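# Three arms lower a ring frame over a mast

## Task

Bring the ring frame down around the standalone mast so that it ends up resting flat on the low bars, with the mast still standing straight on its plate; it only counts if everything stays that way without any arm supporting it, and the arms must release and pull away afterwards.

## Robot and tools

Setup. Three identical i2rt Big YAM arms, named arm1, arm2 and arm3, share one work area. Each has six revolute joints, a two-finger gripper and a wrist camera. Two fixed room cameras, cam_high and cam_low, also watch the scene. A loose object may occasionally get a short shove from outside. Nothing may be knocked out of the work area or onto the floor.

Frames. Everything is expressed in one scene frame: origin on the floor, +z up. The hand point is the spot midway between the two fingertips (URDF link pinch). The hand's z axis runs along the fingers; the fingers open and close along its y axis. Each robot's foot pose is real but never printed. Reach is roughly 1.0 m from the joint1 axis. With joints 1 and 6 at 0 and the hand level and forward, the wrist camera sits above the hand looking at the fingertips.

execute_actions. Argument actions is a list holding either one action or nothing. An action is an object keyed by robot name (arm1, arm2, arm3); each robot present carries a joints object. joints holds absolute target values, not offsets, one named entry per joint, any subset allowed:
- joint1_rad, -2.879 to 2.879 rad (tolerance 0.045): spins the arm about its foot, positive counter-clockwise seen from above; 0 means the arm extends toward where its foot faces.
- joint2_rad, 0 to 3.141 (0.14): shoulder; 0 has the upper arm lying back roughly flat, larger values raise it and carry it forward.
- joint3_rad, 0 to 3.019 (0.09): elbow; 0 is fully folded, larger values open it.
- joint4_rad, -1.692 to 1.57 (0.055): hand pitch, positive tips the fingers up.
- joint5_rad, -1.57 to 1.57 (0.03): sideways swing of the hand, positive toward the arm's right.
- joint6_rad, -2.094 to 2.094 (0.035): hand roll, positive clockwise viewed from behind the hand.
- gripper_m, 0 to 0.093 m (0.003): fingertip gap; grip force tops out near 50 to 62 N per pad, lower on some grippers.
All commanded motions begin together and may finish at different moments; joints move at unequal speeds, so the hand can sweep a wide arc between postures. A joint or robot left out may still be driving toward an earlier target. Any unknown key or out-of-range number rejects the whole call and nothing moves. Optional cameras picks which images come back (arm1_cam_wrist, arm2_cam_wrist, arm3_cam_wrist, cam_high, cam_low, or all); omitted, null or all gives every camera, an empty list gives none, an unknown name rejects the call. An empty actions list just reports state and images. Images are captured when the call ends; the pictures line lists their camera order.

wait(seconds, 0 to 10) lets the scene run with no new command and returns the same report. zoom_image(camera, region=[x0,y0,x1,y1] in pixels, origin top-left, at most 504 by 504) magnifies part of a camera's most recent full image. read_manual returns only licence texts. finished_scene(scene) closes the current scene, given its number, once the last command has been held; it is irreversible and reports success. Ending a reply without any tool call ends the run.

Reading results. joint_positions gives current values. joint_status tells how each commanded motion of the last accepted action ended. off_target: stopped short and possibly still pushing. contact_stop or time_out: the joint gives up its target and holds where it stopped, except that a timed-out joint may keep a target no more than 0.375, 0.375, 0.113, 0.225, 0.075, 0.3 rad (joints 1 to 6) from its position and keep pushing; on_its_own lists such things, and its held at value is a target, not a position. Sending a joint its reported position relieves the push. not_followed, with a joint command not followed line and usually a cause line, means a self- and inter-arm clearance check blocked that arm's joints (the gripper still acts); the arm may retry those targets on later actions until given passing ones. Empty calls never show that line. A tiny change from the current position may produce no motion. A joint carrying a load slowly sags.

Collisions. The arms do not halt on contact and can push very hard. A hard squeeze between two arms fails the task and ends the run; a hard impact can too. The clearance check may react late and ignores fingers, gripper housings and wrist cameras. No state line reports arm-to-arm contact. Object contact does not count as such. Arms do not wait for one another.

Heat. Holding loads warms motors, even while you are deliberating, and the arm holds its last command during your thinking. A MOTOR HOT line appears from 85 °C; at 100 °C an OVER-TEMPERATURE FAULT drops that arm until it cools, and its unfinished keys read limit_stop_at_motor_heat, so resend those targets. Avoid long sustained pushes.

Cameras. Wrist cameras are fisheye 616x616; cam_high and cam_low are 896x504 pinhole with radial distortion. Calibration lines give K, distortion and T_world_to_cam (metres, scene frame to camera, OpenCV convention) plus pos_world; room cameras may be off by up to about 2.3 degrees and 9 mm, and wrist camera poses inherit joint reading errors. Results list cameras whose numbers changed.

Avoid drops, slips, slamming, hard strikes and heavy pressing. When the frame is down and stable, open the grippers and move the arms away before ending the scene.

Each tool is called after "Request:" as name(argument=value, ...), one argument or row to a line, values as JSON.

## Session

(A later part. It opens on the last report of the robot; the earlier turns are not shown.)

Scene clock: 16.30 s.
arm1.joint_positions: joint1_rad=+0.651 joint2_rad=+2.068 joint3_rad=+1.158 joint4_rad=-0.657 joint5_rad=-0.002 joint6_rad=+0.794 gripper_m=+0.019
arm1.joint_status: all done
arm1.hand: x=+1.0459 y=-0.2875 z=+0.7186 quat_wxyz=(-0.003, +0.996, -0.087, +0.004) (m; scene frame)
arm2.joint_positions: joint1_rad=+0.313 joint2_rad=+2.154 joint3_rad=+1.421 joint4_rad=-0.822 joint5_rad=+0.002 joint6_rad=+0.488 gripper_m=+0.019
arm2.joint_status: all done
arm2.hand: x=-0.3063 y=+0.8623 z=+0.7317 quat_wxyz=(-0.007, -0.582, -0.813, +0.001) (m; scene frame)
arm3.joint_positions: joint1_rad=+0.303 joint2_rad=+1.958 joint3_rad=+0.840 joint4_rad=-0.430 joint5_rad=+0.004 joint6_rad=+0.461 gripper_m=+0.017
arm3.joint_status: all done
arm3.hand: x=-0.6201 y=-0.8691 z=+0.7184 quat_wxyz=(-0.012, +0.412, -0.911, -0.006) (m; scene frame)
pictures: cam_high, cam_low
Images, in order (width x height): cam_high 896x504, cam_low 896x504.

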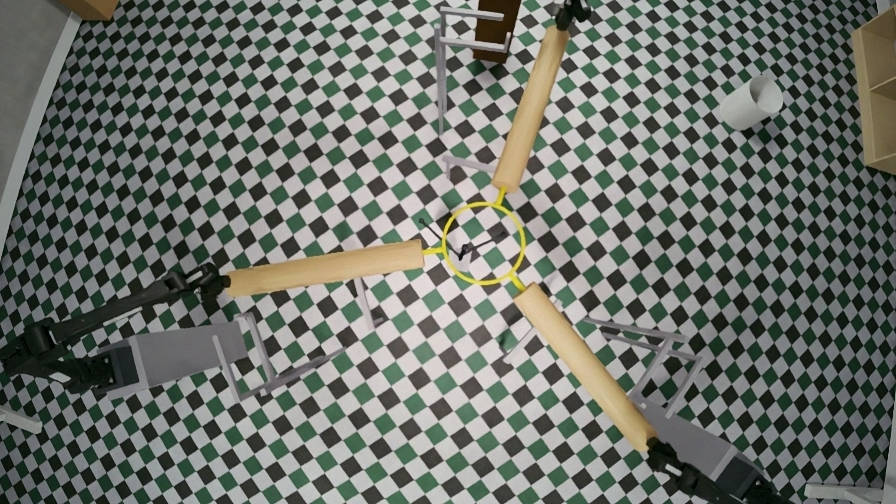

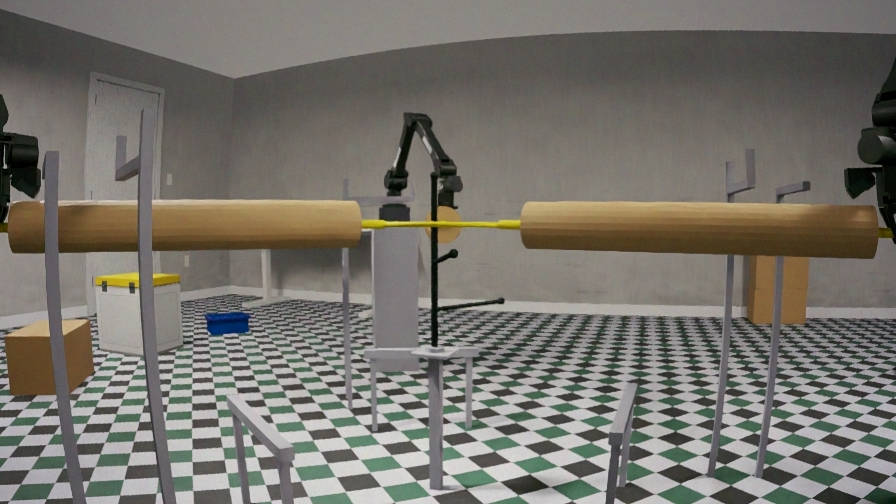

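Request:
execute_actions(
  actions=[
    {"arm1":{"joints":{"joint2_rad":2.187,"joint3_rad":1.186,"joint4_rad":-0.512}},"arm2":{"joints":{"joint2_rad":2.28,"joint3_rad":1.472,"joint4_rad":-0.70}},"arm3":{"joints":{"joint2_rad":2.161,"joint3_rad":0.868,"joint4_rad":-0.255}}},
  ],
  cameras=[],
)

Request:
execute_actions(
  actions=[
    {"arm1":{"joints":{"joint2_rad":2.357,"joint3_rad":1.24,"joint4_rad":-0.40}},"arm2":{"joints":{"joint2_rad":2.427,"joint3_rad":1.517,"joint4_rad":-0.60}},"arm3":{"joints":{"joint2_rad":2.365,"joint3_rad":0.94,"joint4_rad":-0.122}}},
  ],
  cameras=["cam_low"],
)

Request:
execute_actions(
  actions=[
    {"arm1":{"joints":{"joint1_rad":0.50,"joint6_rad":0.645,"joint2_rad":2.31,"joint3_rad":1.082,"joint4_rad":-0.29}},"arm2":{"joints":{"joint1_rad":0.444,"joint6_rad":0.616,"joint2_rad":2.362,"joint3_rad":1.325,"joint4_rad":-0.485}},"arm3":{"joints":{"joint1_rad":0.345,"joint6_rad":0.50,"joint2_rad":2.418,"joint3_rad":1.19,"joint4_rad":-0.328}}},
  ],
  cameras=[],
)

Request:
execute_actions(
  actions=[
    {"arm1":{"joints":{"joint1_rad":0.33,"joint6_rad":0.475,"joint2_rad":2.29,"joint3_rad":0.974,"joint4_rad":-0.21}},"arm2":{"joints":{"joint1_rad":0.585,"joint6_rad":0.757,"joint2_rad":2.32,"joint3_rad":1.195,"joint4_rad":-0.40}},"arm3":{"joints":{"joint1_rad":0.37,"joint6_rad":0.525,"joint2_rad":2.503,"joint3_rad":1.475,"joint4_rad":-0.518}}},
  ],
  cameras=["cam_high","cam_low"],
)

Request:
zoom_image(
  camera="cam_high",
  region=[385, 170, 545, 330],
)

Scene clock: 18.07 s.
arm1.joint_positions: joint1_rad=+0.645 joint2_rad=+2.225 joint3_rad=+1.169 joint4_rad=-0.506 joint5_rad=-0.003 joint6_rad=+0.787 gripper_m=+0.019
arm1.joint_status: all done
arm1.hand: x=+1.0457 y=-0.2838 z=+0.6467 quat_wxyz=(-0.001, +0.996, -0.087, +0.002) (m; scene frame)
arm2.joint_positions: joint1_rad=+0.314 joint2_rad=+2.305 joint3_rad=+1.433 joint4_rad=-0.692 joint5_rad=+0.005 joint6_rad=+0.488 gripper_m=+0.019
arm2.joint_status: all done
arm2.hand: x=-0.3075 y=+0.8631 z=+0.6518 quat_wxyz=(-0.003, -0.582, -0.814, +0.002) (m; scene frame)
arm3.joint_positions: joint1_rad=+0.305 joint2_rad=+2.172 joint3_rad=+0.880 joint4_rad=-0.252 joint5_rad=+0.007 joint6_rad=+0.460 gripper_m=+0.017
arm3.joint_status: all done
arm3.hand: x=-0.6190 y=-0.8662 z=+0.6434 quat_wxyz=(-0.014, +0.413, -0.910, -0.006) (m; scene frame)
pictures: none
No camera images: the call's "cameras" was empty. Leave "cameras" out to get every camera's image.

Scene clock: 19.00 s.
arm1.joint_positions: joint1_rad=+0.646 joint2_rad=+2.393 joint3_rad=+1.227 joint4_rad=-0.397 joint5_rad=-0.003 joint6_rad=+0.787 gripper_m=+0.019
arm1.joint_status: all done
arm1.hand: x=+1.0455 y=-0.2842 z=+0.5767 quat_wxyz=(-0.002, +0.996, -0.087, +0.002) (m; scene frame)
arm2.joint_positions: joint1_rad=+0.314 joint2_rad=+2.450 joint3_rad=+1.481 joint4_rad=-0.595 joint5_rad=+0.003 joint6_rad=+0.488 gripper_m=+0.019
arm2.joint_status: all done
arm2.hand: x=-0.3061 y=+0.8627 z=+0.5828 quat_wxyz=(-0.003, -0.581, -0.814, +0.001) (m; scene frame)
arm3.joint_positions: joint1_rad=+0.305 joint2_rad=+2.375 joint3_rad=+0.952 joint4_rad=-0.121 joint5_rad=+0.006 joint6_rad=+0.461 gripper_m=+0.017
arm3.joint_status: all done
arm3.hand: x=-0.6185 y=-0.8651 z=+0.5729 quat_wxyz=(-0.013, +0.413, -0.911, -0.007) (m; scene frame)
pictures: cam_low
Images, in order (width x height): cam_low 896x504.

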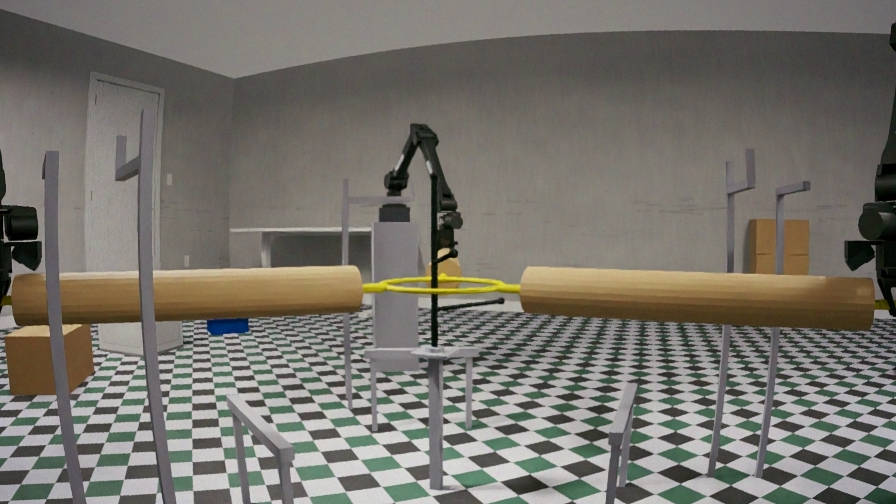

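Scene clock: 20.03 s.
arm1.joint_positions: joint1_rad=+0.495 joint2_rad=+2.346 joint3_rad=+1.073 joint4_rad=-0.293 joint5_rad=-0.003 joint6_rad=+0.637 gripper_m=+0.019
arm1.joint_status: all done
arm1.hand: x=+1.0514 y=-0.1980 z=+0.5783 quat_wxyz=(-0.003, +0.996, -0.087, +0.003) (m; scene frame)
arm2.joint_positions: joint1_rad=+0.446 joint2_rad=+2.387 joint3_rad=+1.313 joint4_rad=-0.494 joint5_rad=+0.007 joint6_rad=+0.621 gripper_m=+0.019
arm2.joint_status: all done
arm2.hand: x=-0.2971 y=+0.9483 z=+0.5828 quat_wxyz=(-0.001, -0.582, -0.814, +0.003) (m; scene frame)
arm3.joint_positions: joint1_rad=+0.332 joint2_rad=+2.420 joint3_rad=+1.196 joint4_rad=-0.308 joint5_rad=+0.001 joint6_rad=+0.487 gripper_m=+0.017
arm3.joint_status: all done
arm3.hand: x=-0.6105 y=-0.7786 z=+0.5768 quat_wxyz=(-0.015, +0.413, -0.910, -0.014) (m; scene frame)
pictures: none
No camera images: the call's "cameras" was empty. Leave "cameras" out to get every camera's image.

Scene clock: 21.03 s.
arm1.joint_positions: joint1_rad=+0.325 joint2_rad=+2.324 joint3_rad=+0.972 joint4_rad=-0.212 joint5_rad=-0.003 joint6_rad=+0.466 gripper_m=+0.019
arm1.joint_status: all done
arm1.hand: x=+1.0550 y=-0.1176 z=+0.5786 quat_wxyz=(-0.002, +0.996, -0.086, +0.001) (m; scene frame)
arm2.joint_positions: joint1_rad=+0.585 joint2_rad=+2.340 joint3_rad=+1.185 joint4_rad=-0.410 joint5_rad=+0.011 joint6_rad=+0.759 gripper_m=+0.019
arm2.joint_status: all done
arm2.hand: x=-0.2921 y=+1.0274 z=+0.5840 quat_wxyz=(-0.003, -0.581, -0.814, +0.004) (m; scene frame)
arm3.joint_positions: joint1_rad=+0.355 joint2_rad=+2.506 joint3_rad=+1.465 joint4_rad=-0.497 joint5_rad=+0.002 joint6_rad=+0.509 gripper_m=+0.017
arm3.joint_status: all done
arm3.hand: x=-0.6049 y=-0.7005 z=+0.5772 quat_wxyz=(-0.013, +0.414, -0.910, -0.011) (m; scene frame)
pictures: cam_high, cam_low
Images, in order (width x height): cam_high 896x504, cam_low 896x504.

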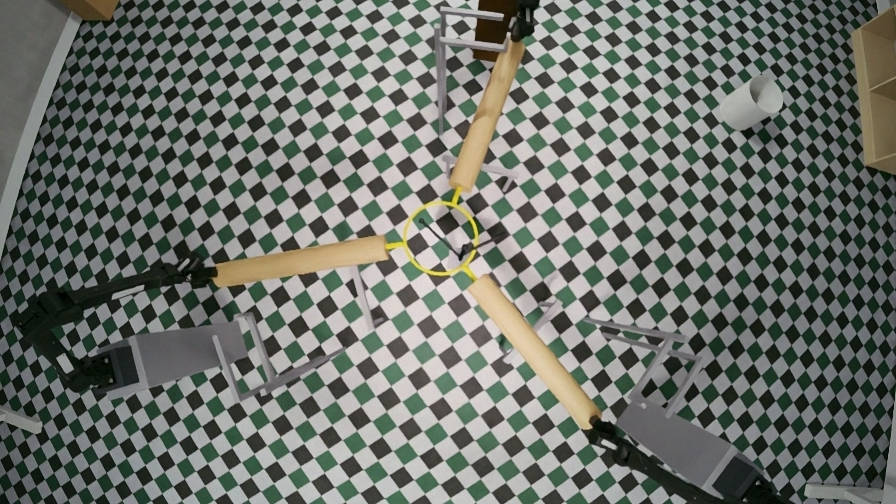

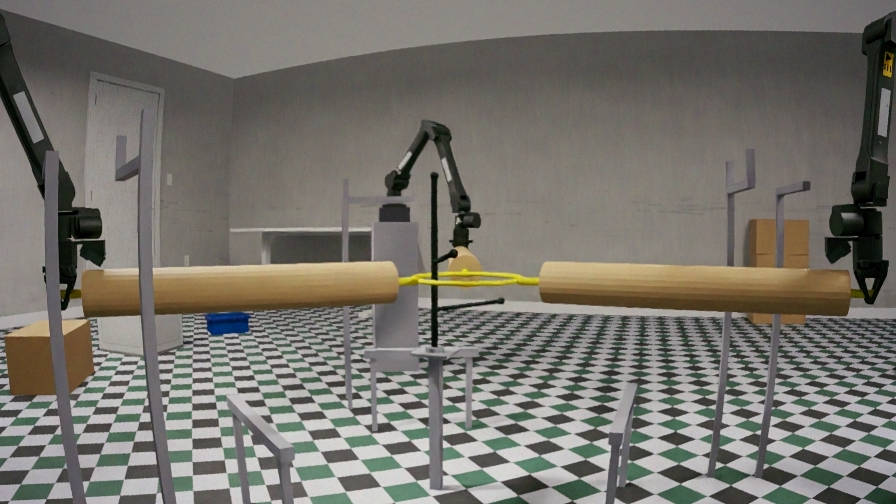

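Region (385, 170, 545, 330) of cam_high's 896x504 image, scaled by 3.150, with more detail than that image has.

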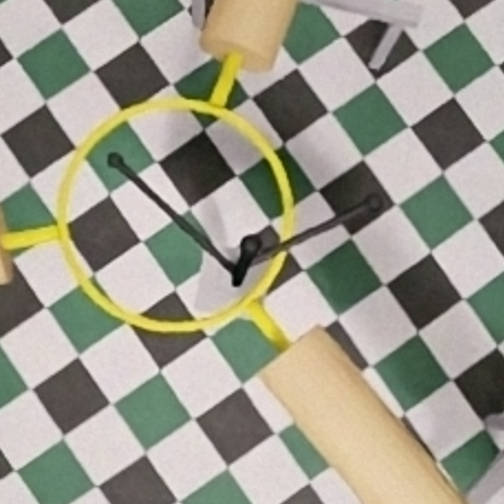

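Request:
execute_actions(
  actions=[
    {"arm1":{"joints":{"joint1_rad":0.322,"joint6_rad":0.466,"joint2_rad":2.395,"joint3_rad":0.992,"joint4_rad":-0.137}},"arm2":{"joints":{"joint1_rad":0.60,"joint6_rad":0.772,"joint2_rad":2.418,"joint3_rad":1.25,"joint4_rad":-0.365}},"arm3":{"joints":{"joint1_rad":0.357,"joint6_rad":0.51,"joint2_rad":2.592,"joint3_rad":1.535,"joint4_rad":-0.487}}},
  ],
  cameras=["cam_high"],
)

Request:
zoom_image(
  camera="cam_high",
  region=[385, 170, 545, 330],
)

Scene clock: 22.17 s.
arm1.joint_positions: joint1_rad=+0.325 joint2_rad=+2.411 joint3_rad=+0.998 joint4_rad=-0.139 joint5_rad=-0.004 joint6_rad=+0.466 gripper_m=+0.019
arm1.joint_status: all done
arm1.hand: x=+1.0565 y=-0.1170 z=+0.5464 quat_wxyz=(+0.000, +0.996, -0.086, -0.004) (m; scene frame)
arm2.joint_positions: joint1_rad=+0.589 joint2_rad=+2.429 joint3_rad=+1.227 joint4_rad=-0.364 joint5_rad=+0.010 joint6_rad=+0.763 gripper_m=+0.019
arm2.joint_status: all done
arm2.hand: x=-0.2893 y=+1.0284 z=+0.5488 quat_wxyz=(-0.003, -0.581, -0.814, +0.004) (m; scene frame)
arm3.joint_positions: joint1_rad=+0.354 joint2_rad=+2.598 joint3_rad=+1.526 joint4_rad=-0.477 joint5_rad=+0.008 joint6_rad=+0.509 gripper_m=+0.017
arm3.joint_status: all done
arm3.hand: x=-0.6031 y=-0.6994 z=+0.5393 quat_wxyz=(-0.012, +0.413, -0.910, -0.005) (m; scene frame)
pictures: cam_high
Images, in order (width x height): cam_high 896x504.

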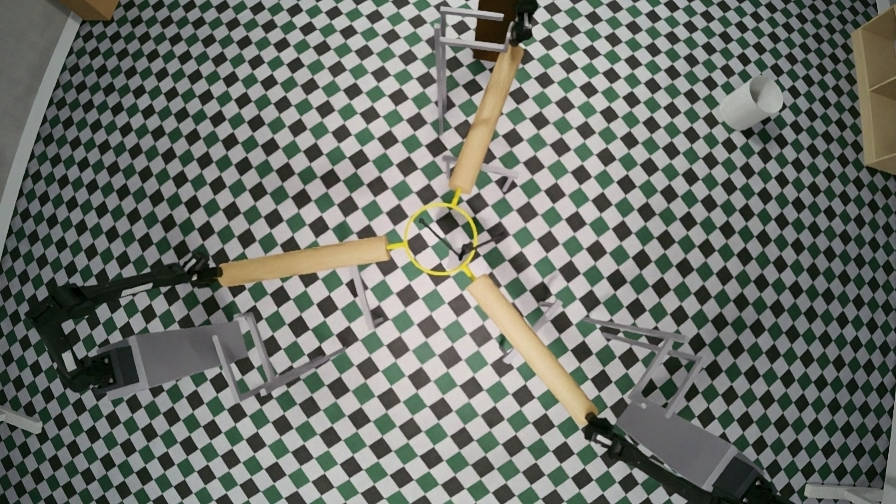

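Region (385, 170, 545, 330) of cam_high's 896x504 image, scaled by 3.150, with more detail than that image has.

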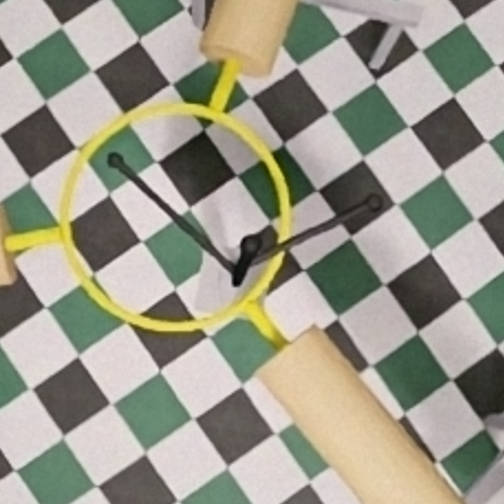

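Acceptable.

Request:
execute_actions(
  actions=[
    {"arm1":{"joints":{"joint2_rad":2.515,"joint3_rad":1.05,"joint4_rad":-0.088}},"arm2":{"joints":{"joint2_rad":2.525,"joint3_rad":1.308,"joint4_rad":-0.32}},"arm3":{"joints":{"joint2_rad":2.695,"joint3_rad":1.604,"joint4_rad":-0.455}}},
  ],
  cameras=[],
)

Request:
execute_actions(
  actions=[
    {"arm1":{"joints":{"joint2_rad":2.634,"joint3_rad":1.123,"joint4_rad":-0.04}},"arm2":{"joints":{"joint2_rad":2.632,"joint3_rad":1.372,"joint4_rad":-0.275}},"arm3":{"joints":{"joint2_rad":2.80,"joint3_rad":1.68,"joint4_rad":-0.427}}},
  ],
  cameras=["cam_high","cam_low"],
)

Scene clock: 23.27 s.
arm1.joint_positions: joint1_rad=+0.325 joint2_rad=+2.532 joint3_rad=+1.062 joint4_rad=-0.086 joint5_rad=-0.004 joint6_rad=+0.467 gripper_m=+0.019
arm1.joint_status: all done
arm1.hand: x=+1.0576 y=-0.1164 z=+0.5027 quat_wxyz=(-0.001, +0.996, -0.087, -0.002) (m; scene frame)
arm2.joint_positions: joint1_rad=+0.593 joint2_rad=+2.538 joint3_rad=+1.288 joint4_rad=-0.319 joint5_rad=+0.010 joint6_rad=+0.769 gripper_m=+0.019
arm2.joint_status: all done
arm2.hand: x=-0.2871 y=+1.0294 z=+0.5054 quat_wxyz=(-0.002, -0.582, -0.813, +0.004) (m; scene frame)
arm3.joint_positions: joint1_rad=+0.354 joint2_rad=+2.701 joint3_rad=+1.600 joint4_rad=-0.445 joint5_rad=+0.007 joint6_rad=+0.509 gripper_m=+0.017
arm3.joint_status: all done
arm3.hand: x=-0.6022 y=-0.6967 z=+0.4961 quat_wxyz=(-0.013, +0.413, -0.910, -0.006) (m; scene frame)
pictures: none
No camera images: the call's "cameras" was empty. Leave "cameras" out to get every camera's image.

Scene clock: 24.10 s.
arm1.joint_positions: joint1_rad=+0.325 joint2_rad=+2.650 joint3_rad=+1.136 joint4_rad=-0.039 joint5_rad=-0.004 joint6_rad=+0.467 gripper_m=+0.019
arm1.joint_status: all done
arm1.hand: x=+1.0573 y=-0.1164 z=+0.4592 quat_wxyz=(+0.000, +0.996, -0.087, -0.004) (m; scene frame)
arm2.joint_positions: joint1_rad=+0.593 joint2_rad=+2.645 joint3_rad=+1.354 joint4_rad=-0.275 joint5_rad=+0.011 joint6_rad=+0.769 gripper_m=+0.019
arm2.joint_status: all done
arm2.hand: x=-0.2869 y=+1.0291 z=+0.4622 quat_wxyz=(-0.002, -0.582, -0.813, +0.004) (m; scene frame)
arm3.joint_positions: joint1_rad=+0.353 joint2_rad=+2.804 joint3_rad=+1.679 joint4_rad=-0.419 joint5_rad=+0.006 joint6_rad=+0.508 gripper_m=+0.017
arm3.joint_status: all done
arm3.hand: x=-0.6017 y=-0.6961 z=+0.4533 quat_wxyz=(-0.013, +0.413, -0.910, -0.007) (m; scene frame)
pictures: cam_high, cam_low
Images, in order (width x height): cam_high 896x504, cam_low 896x504.

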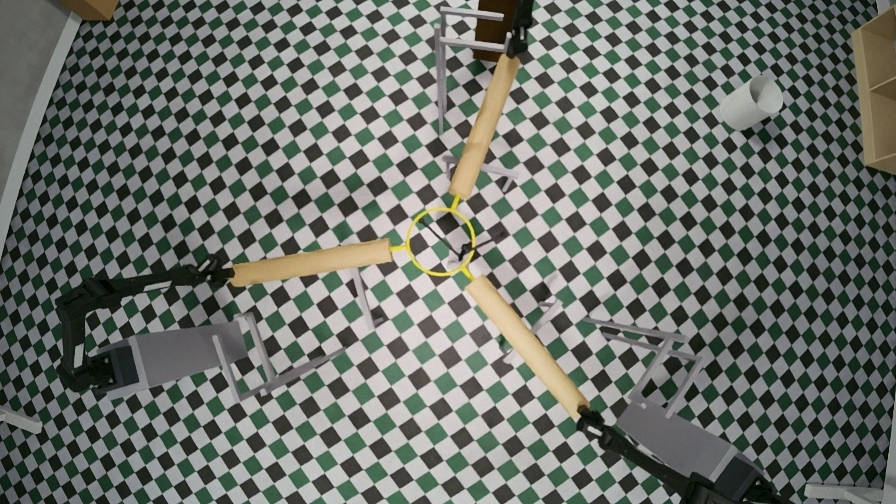

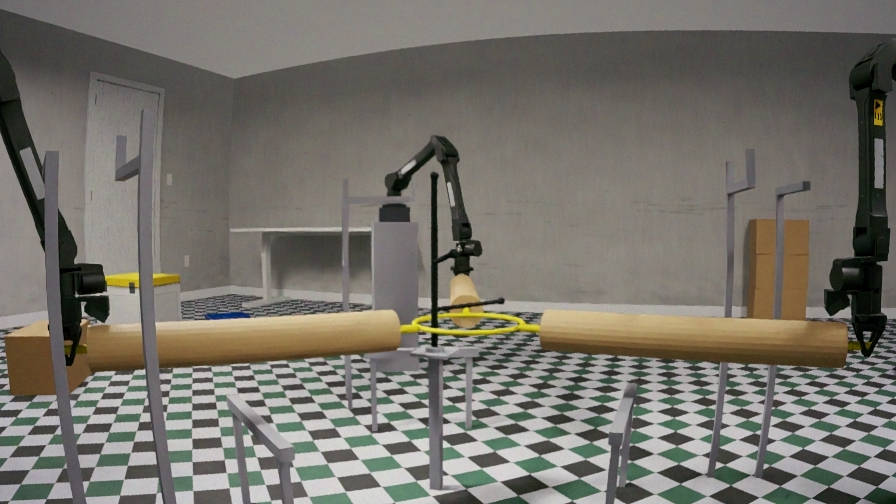

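Request:
execute_actions(
  actions=[
    {"arm1":{"joints":{"joint1_rad":0.406,"joint6_rad":0.548,"joint2_rad":2.65,"joint3_rad":1.268,"joint4_rad":-0.165}},"arm2":{"joints":{"joint1_rad":0.48,"joint6_rad":0.655,"joint3_rad":1.355,"joint4_rad":-0.27}},"arm3":{"joints":{"joint1_rad":0.398,"joint6_rad":0.553,"joint2_rad":2.745,"joint3_rad":1.478,"joint4_rad":-0.28}}},
  ],
  cameras=[],
)

Request:
execute_actions(
  actions=[
    {"arm1":{"joints":{"joint1_rad":0.473,"joint6_rad":0.615,"joint2_rad":2.675,"joint3_rad":1.422,"joint4_rad":-0.29}},"arm2":{"joints":{"joint1_rad":0.36,"joint6_rad":0.535,"joint3_rad":1.37,"joint4_rad":-0.278}},"arm3":{"joints":{"joint1_rad":0.45,"joint6_rad":0.605,"joint2_rad":2.715,"joint3_rad":1.308,"joint4_rad":-0.15}}},
  ],
  cameras=["cam_high"],
)

Request:
execute_actions(
  actions=[
    {"arm1":{"joints":{"joint2_rad":2.835,"joint3_rad":1.553,"joint4_rad":-0.254}},"arm2":{"joints":{"joint2_rad":2.792,"joint3_rad":1.493,"joint4_rad":-0.238}},"arm3":{"joints":{"joint2_rad":2.887,"joint3_rad":1.451,"joint4_rad":-0.125}}},
  ],
  cameras=[],
)

Request:
execute_actions(
  actions=[
    {"arm1":{"joints":{"joint2_rad":2.935,"joint3_rad":1.637,"joint4_rad":-0.249}},"arm2":{"joints":{"joint2_rad":2.889,"joint3_rad":1.573,"joint4_rad":-0.228}},"arm3":{"joints":{"joint2_rad":2.985,"joint3_rad":1.54,"joint4_rad":-0.123}}},
  ],
  cameras=[],
)

Request:
execute_actions(
  actions=[
    {"arm1":{"joints":{"joint2_rad":2.995,"joint3_rad":1.68}},"arm2":{"joints":{"joint2_rad":2.945,"joint3_rad":1.615}},"arm3":{"joints":{"joint2_rad":3.04,"joint3_rad":1.585}}},
  ],
  cameras=["cam_high","cam_low"],
)

Scene clock: 25.77 s.
arm1.joint_positions: joint1_rad=+0.418 joint2_rad=+2.664 joint3_rad=+1.268 joint4_rad=-0.152 joint5_rad=-0.005 joint6_rad=+0.555 gripper_m=+0.019
arm1.joint_status: all done
arm1.hand: x=+1.0264 y=-0.1703 z=+0.4582 quat_wxyz=(+0.002, +0.996, -0.085, -0.005) (m; scene frame)
arm2.joint_positions: joint1_rad=+0.463 joint2_rad=+2.645 joint3_rad=+1.353 joint4_rad=-0.274 joint5_rad=+0.009 joint6_rad=+0.637 gripper_m=+0.019
arm2.joint_status: all done
arm2.hand: x=-0.3202 y=+0.9750 z=+0.4620 quat_wxyz=(-0.002, -0.581, -0.814, +0.003) (m; scene frame)
arm3.joint_positions: joint1_rad=+0.390 joint2_rad=+2.761 joint3_rad=+1.485 joint4_rad=-0.279 joint5_rad=+0.006 joint6_rad=+0.544 gripper_m=+0.017
arm3.joint_status: all done
arm3.hand: x=-0.6325 y=-0.7504 z=+0.4489 quat_wxyz=(-0.010, +0.414, -0.910, -0.003) (m; scene frame)
pictures: none
No camera images: the call's "cameras" was empty. Leave "cameras" out to get every camera's image.

Scene clock: 26.77 s.
arm1.joint_positions: joint1_rad=+0.477 joint2_rad=+2.691 joint3_rad=+1.417 joint4_rad=-0.276 joint5_rad=-0.004 joint6_rad=+0.614 gripper_m=+0.019
arm1.joint_status: all done
arm1.hand: x=+0.9937 y=-0.2160 z=+0.4588 quat_wxyz=(+0.002, +0.996, -0.084, -0.004) (m; scene frame)
arm2.joint_positions: joint1_rad=+0.343 joint2_rad=+2.645 joint3_rad=+1.354 joint4_rad=-0.274 joint5_rad=+0.010 joint6_rad=+0.517 gripper_m=+0.019
arm2.joint_status: all done
arm2.hand: x=-0.3562 y=+0.9281 z=+0.4620 quat_wxyz=(-0.002, -0.581, -0.814, +0.004) (m; scene frame)
arm3.joint_positions: joint1_rad=+0.443 joint2_rad=+2.724 joint3_rad=+1.318 joint4_rad=-0.150 joint5_rad=+0.006 joint6_rad=+0.595 gripper_m=+0.017
arm3.joint_status: all done
arm3.hand: x=-0.6657 y=-0.7977 z=+0.4512 quat_wxyz=(-0.009, +0.415, -0.910, -0.003) (m; scene frame)
pictures: cam_high
Images, in order (width x height): cam_high 896x504.

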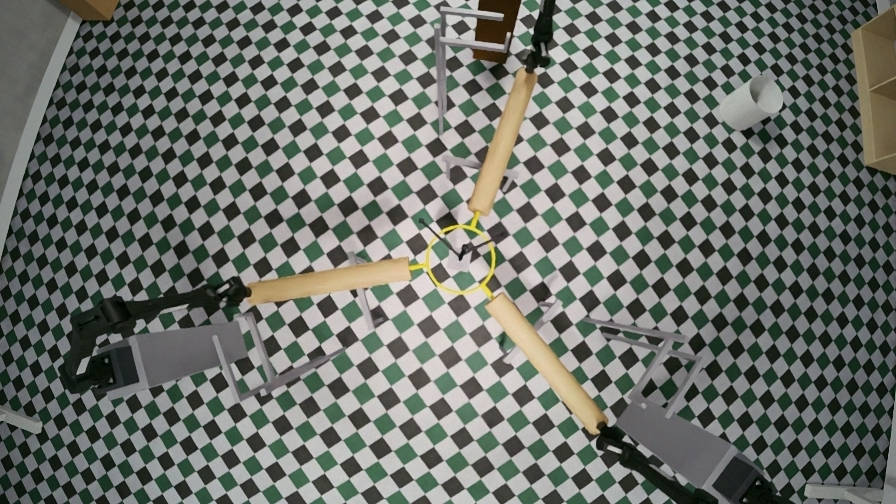

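Scene clock: 27.63 s.
arm1.joint_positions: joint1_rad=+0.479 joint2_rad=+2.860 joint3_rad=+1.554 joint4_rad=-0.247 joint5_rad=-0.003 joint6_rad=+0.618 gripper_m=+0.019
arm1.joint_status: all done
arm1.hand: x=+0.9950 y=-0.2157 z=+0.3916 quat_wxyz=(+0.001, +0.996, -0.085, -0.003) (m; scene frame)
arm2.joint_positions: joint1_rad=+0.351 joint2_rad=+2.808 joint3_rad=+1.481 joint4_rad=-0.237 joint5_rad=+0.012 joint6_rad=+0.524 gripper_m=+0.019
arm2.joint_status: all done
arm2.hand: x=-0.3523 y=+0.9294 z=+0.3976 quat_wxyz=(-0.003, -0.581, -0.814, +0.005) (m; scene frame)
arm3.joint_positions: joint1_rad=+0.443 joint2_rad=+2.893 joint3_rad=+1.466 joint4_rad=-0.123 joint5_rad=+0.006 joint6_rad=+0.597 gripper_m=+0.017
arm3.joint_status: all done
arm3.hand: x=-0.6648 y=-0.7940 z=+0.3858 quat_wxyz=(-0.011, +0.414, -0.910, -0.006) (m; scene frame)
pictures: none
No camera images: the call's "cameras" was empty. Leave "cameras" out to get every camera's image.

Scene clock: 28.40 s.
arm1.joint_positions: joint1_rad=+0.479 joint2_rad=+2.949 joint3_rad=+1.639 joint4_rad=-0.243 joint5_rad=-0.003 joint6_rad=+0.618 gripper_m=+0.019
arm1.joint_status: all done
arm1.hand: x=+0.9949 y=-0.2158 z=+0.3569 quat_wxyz=(+0.001, +0.996, -0.085, -0.003) (m; scene frame)
arm2.joint_positions: joint1_rad=+0.351 joint2_rad=+2.897 joint3_rad=+1.561 joint4_rad=-0.228 joint5_rad=+0.011 joint6_rad=+0.525 gripper_m=+0.019
arm2.joint_status: all done
arm2.hand: x=-0.3518 y=+0.9292 z=+0.3630 quat_wxyz=(-0.003, -0.581, -0.814, +0.005) (m; scene frame)
arm3.joint_positions: joint1_rad=+0.443 joint2_rad=+2.983 joint3_rad=+1.555 joint4_rad=-0.121 joint5_rad=+0.006 joint6_rad=+0.597 gripper_m=+0.017
arm3.joint_status: all done
arm3.hand: x=-0.6646 y=-0.7933 z=+0.3513 quat_wxyz=(-0.011, +0.414, -0.910, -0.006) (m; scene frame)
pictures: none
No camera images: the call's "cameras" was empty. Leave "cameras" out to get every camera's image.

Scene clock: 29.03 s.
arm1.joint_positions: joint1_rad=+0.479 joint2_rad=+2.976 joint3_rad=+1.669 joint4_rad=-0.246 joint5_rad=-0.006 joint6_rad=+0.618 gripper_m=+0.019
arm1.joint_status: all done
arm1.hand: x=+0.9948 y=-0.2164 z=+0.3465 quat_wxyz=(+0.002, +0.996, -0.085, -0.002) (m; scene frame)
arm2.joint_positions: joint1_rad=+0.351 joint2_rad=+2.928 joint3_rad=+1.592 joint4_rad=-0.229 joint5_rad=+0.010 joint6_rad=+0.525 gripper_m=+0.019
arm2.joint_status: all done
arm2.hand: x=-0.3517 y=+0.9295 z=+0.3508 quat_wxyz=(-0.002, -0.581, -0.814, +0.004) (m; scene frame)
arm3.joint_positions: joint1_rad=+0.443 joint2_rad=+3.017 joint3_rad=+1.590 joint4_rad=-0.121 joint5_rad=+0.004 joint6_rad=+0.597 gripper_m=+0.017
arm3.joint_status: all done
arm3.hand: x=-0.6648 y=-0.7930 z=+0.3383 quat_wxyz=(-0.010, +0.414, -0.910, -0.007) (m; scene frame)
pictures: cam_high, cam_low
Images, in order (width x height): cam_high 896x504, cam_low 896x504.

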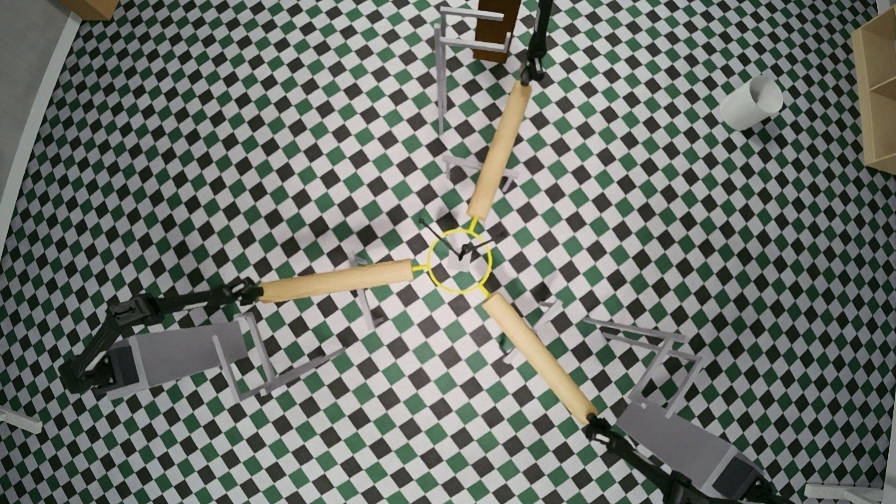

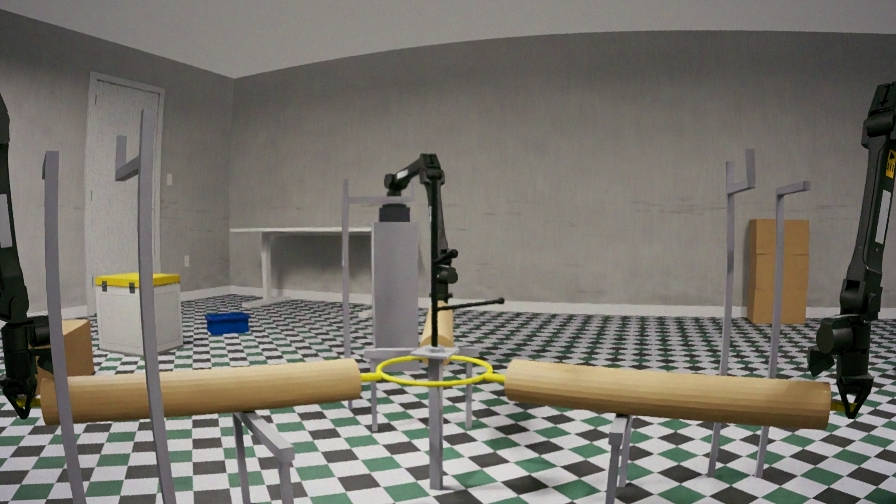

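All three hands are 0.541 m below their grasp heights, the same drop as scene 1, so the frame has landed.

Request:
execute_actions(
  actions=[
    {"arm1":{"joints":{"joint2_rad":2.976,"joint3_rad":1.669,"gripper_m":0.08}},"arm2":{"joints":{"joint2_rad":2.928,"joint3_rad":1.592,"gripper_m":0.08}},"arm3":{"joints":{"joint2_rad":3.017,"joint3_rad":1.59,"gripper_m":0.08}}},
  ],
  cameras=[],
)

Request:
execute_actions(
  actions=[
    {"arm1":{"joints":{"joint2_rad":2.58,"joint3_rad":1.28,"joint4_rad":-0.31}},"arm2":{"joints":{"joint2_rad":2.53,"joint3_rad":1.22,"joint4_rad":-0.3}},"arm3":{"joints":{"joint2_rad":2.6,"joint3_rad":1.17,"joint4_rad":-0.18}}},
  ],
  cameras=["cam_low"],
)

Request:
finished_scene(
  scene=2,
)

Scene clock: 30.07 s.
arm1.joint_positions: joint1_rad=+0.479 joint2_rad=+2.976 joint3_rad=+1.669 joint4_rad=-0.246 joint5_rad=-0.002 joint6_rad=+0.618 gripper_m=+0.080
arm1.joint_status: all done
arm1.hand: x=+0.9945 y=-0.2156 z=+0.3465 quat_wxyz=(+0.000, +0.996, -0.086, -0.003) (m; scene frame)
arm2.joint_positions: joint1_rad=+0.351 joint2_rad=+2.928 joint3_rad=+1.592 joint4_rad=-0.229 joint5_rad=+0.004 joint6_rad=+0.525 gripper_m=+0.080
arm2.joint_status: all done
arm2.hand: x=-0.3507 y=+0.9299 z=+0.3511 quat_wxyz=(-0.002, -0.581, -0.814, +0.001) (m; scene frame)
arm3.joint_positions: joint1_rad=+0.443 joint2_rad=+3.016 joint3_rad=+1.590 joint4_rad=-0.121 joint5_rad=+0.004 joint6_rad=+0.597 gripper_m=+0.080
arm3.joint_status: all done
arm3.hand: x=-0.6647 y=-0.7925 z=+0.3387 quat_wxyz=(-0.011, +0.414, -0.910, -0.008) (m; scene frame)
pictures: none
No camera images: the call's "cameras" was empty. Leave "cameras" out to get every camera's image.

Scene clock: 31.47 s.
arm1.joint_positions: joint1_rad=+0.479 joint2_rad=+2.572 joint3_rad=+1.280 joint4_rad=-0.303 joint5_rad=-0.002 joint6_rad=+0.618 gripper_m=+0.080
arm1.joint_status: all done
arm1.hand: x=+1.0231 y=-0.2027 z=+0.5005 quat_wxyz=(-0.010, +0.996, -0.086, +0.015) (m; scene frame)
arm2.joint_positions: joint1_rad=+0.351 joint2_rad=+2.506 joint3_rad=+1.223 joint4_rad=-0.295 joint5_rad=+0.004 joint6_rad=+0.525 gripper_m=+0.080
arm2.joint_status: all done
arm2.hand: x=-0.3683 y=+0.9450 z=+0.5123 quat_wxyz=(+0.004, -0.581, -0.814, +0.001) (m; scene frame)
arm3.joint_positions: joint1_rad=+0.443 joint2_rad=+2.587 joint3_rad=+1.172 joint4_rad=-0.169 joint5_rad=+0.004 joint6_rad=+0.597 gripper_m=+0.080
arm3.joint_status: all done
arm3.hand: x=-0.6695 y=-0.8235 z=+0.5010 quat_wxyz=(-0.001, +0.414, -0.910, +0.008) (m; scene frame)
pictures: cam_low
Images, in order (width x height): cam_low 896x504.

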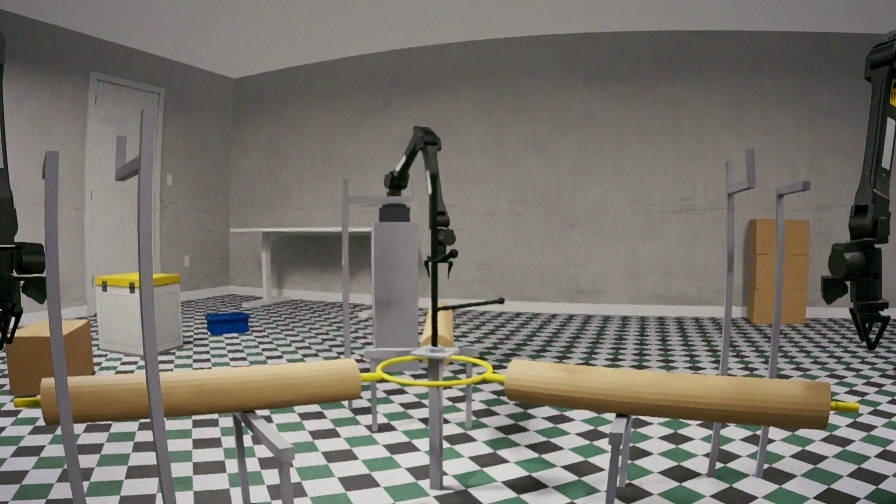

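The scene is finished: the task was done.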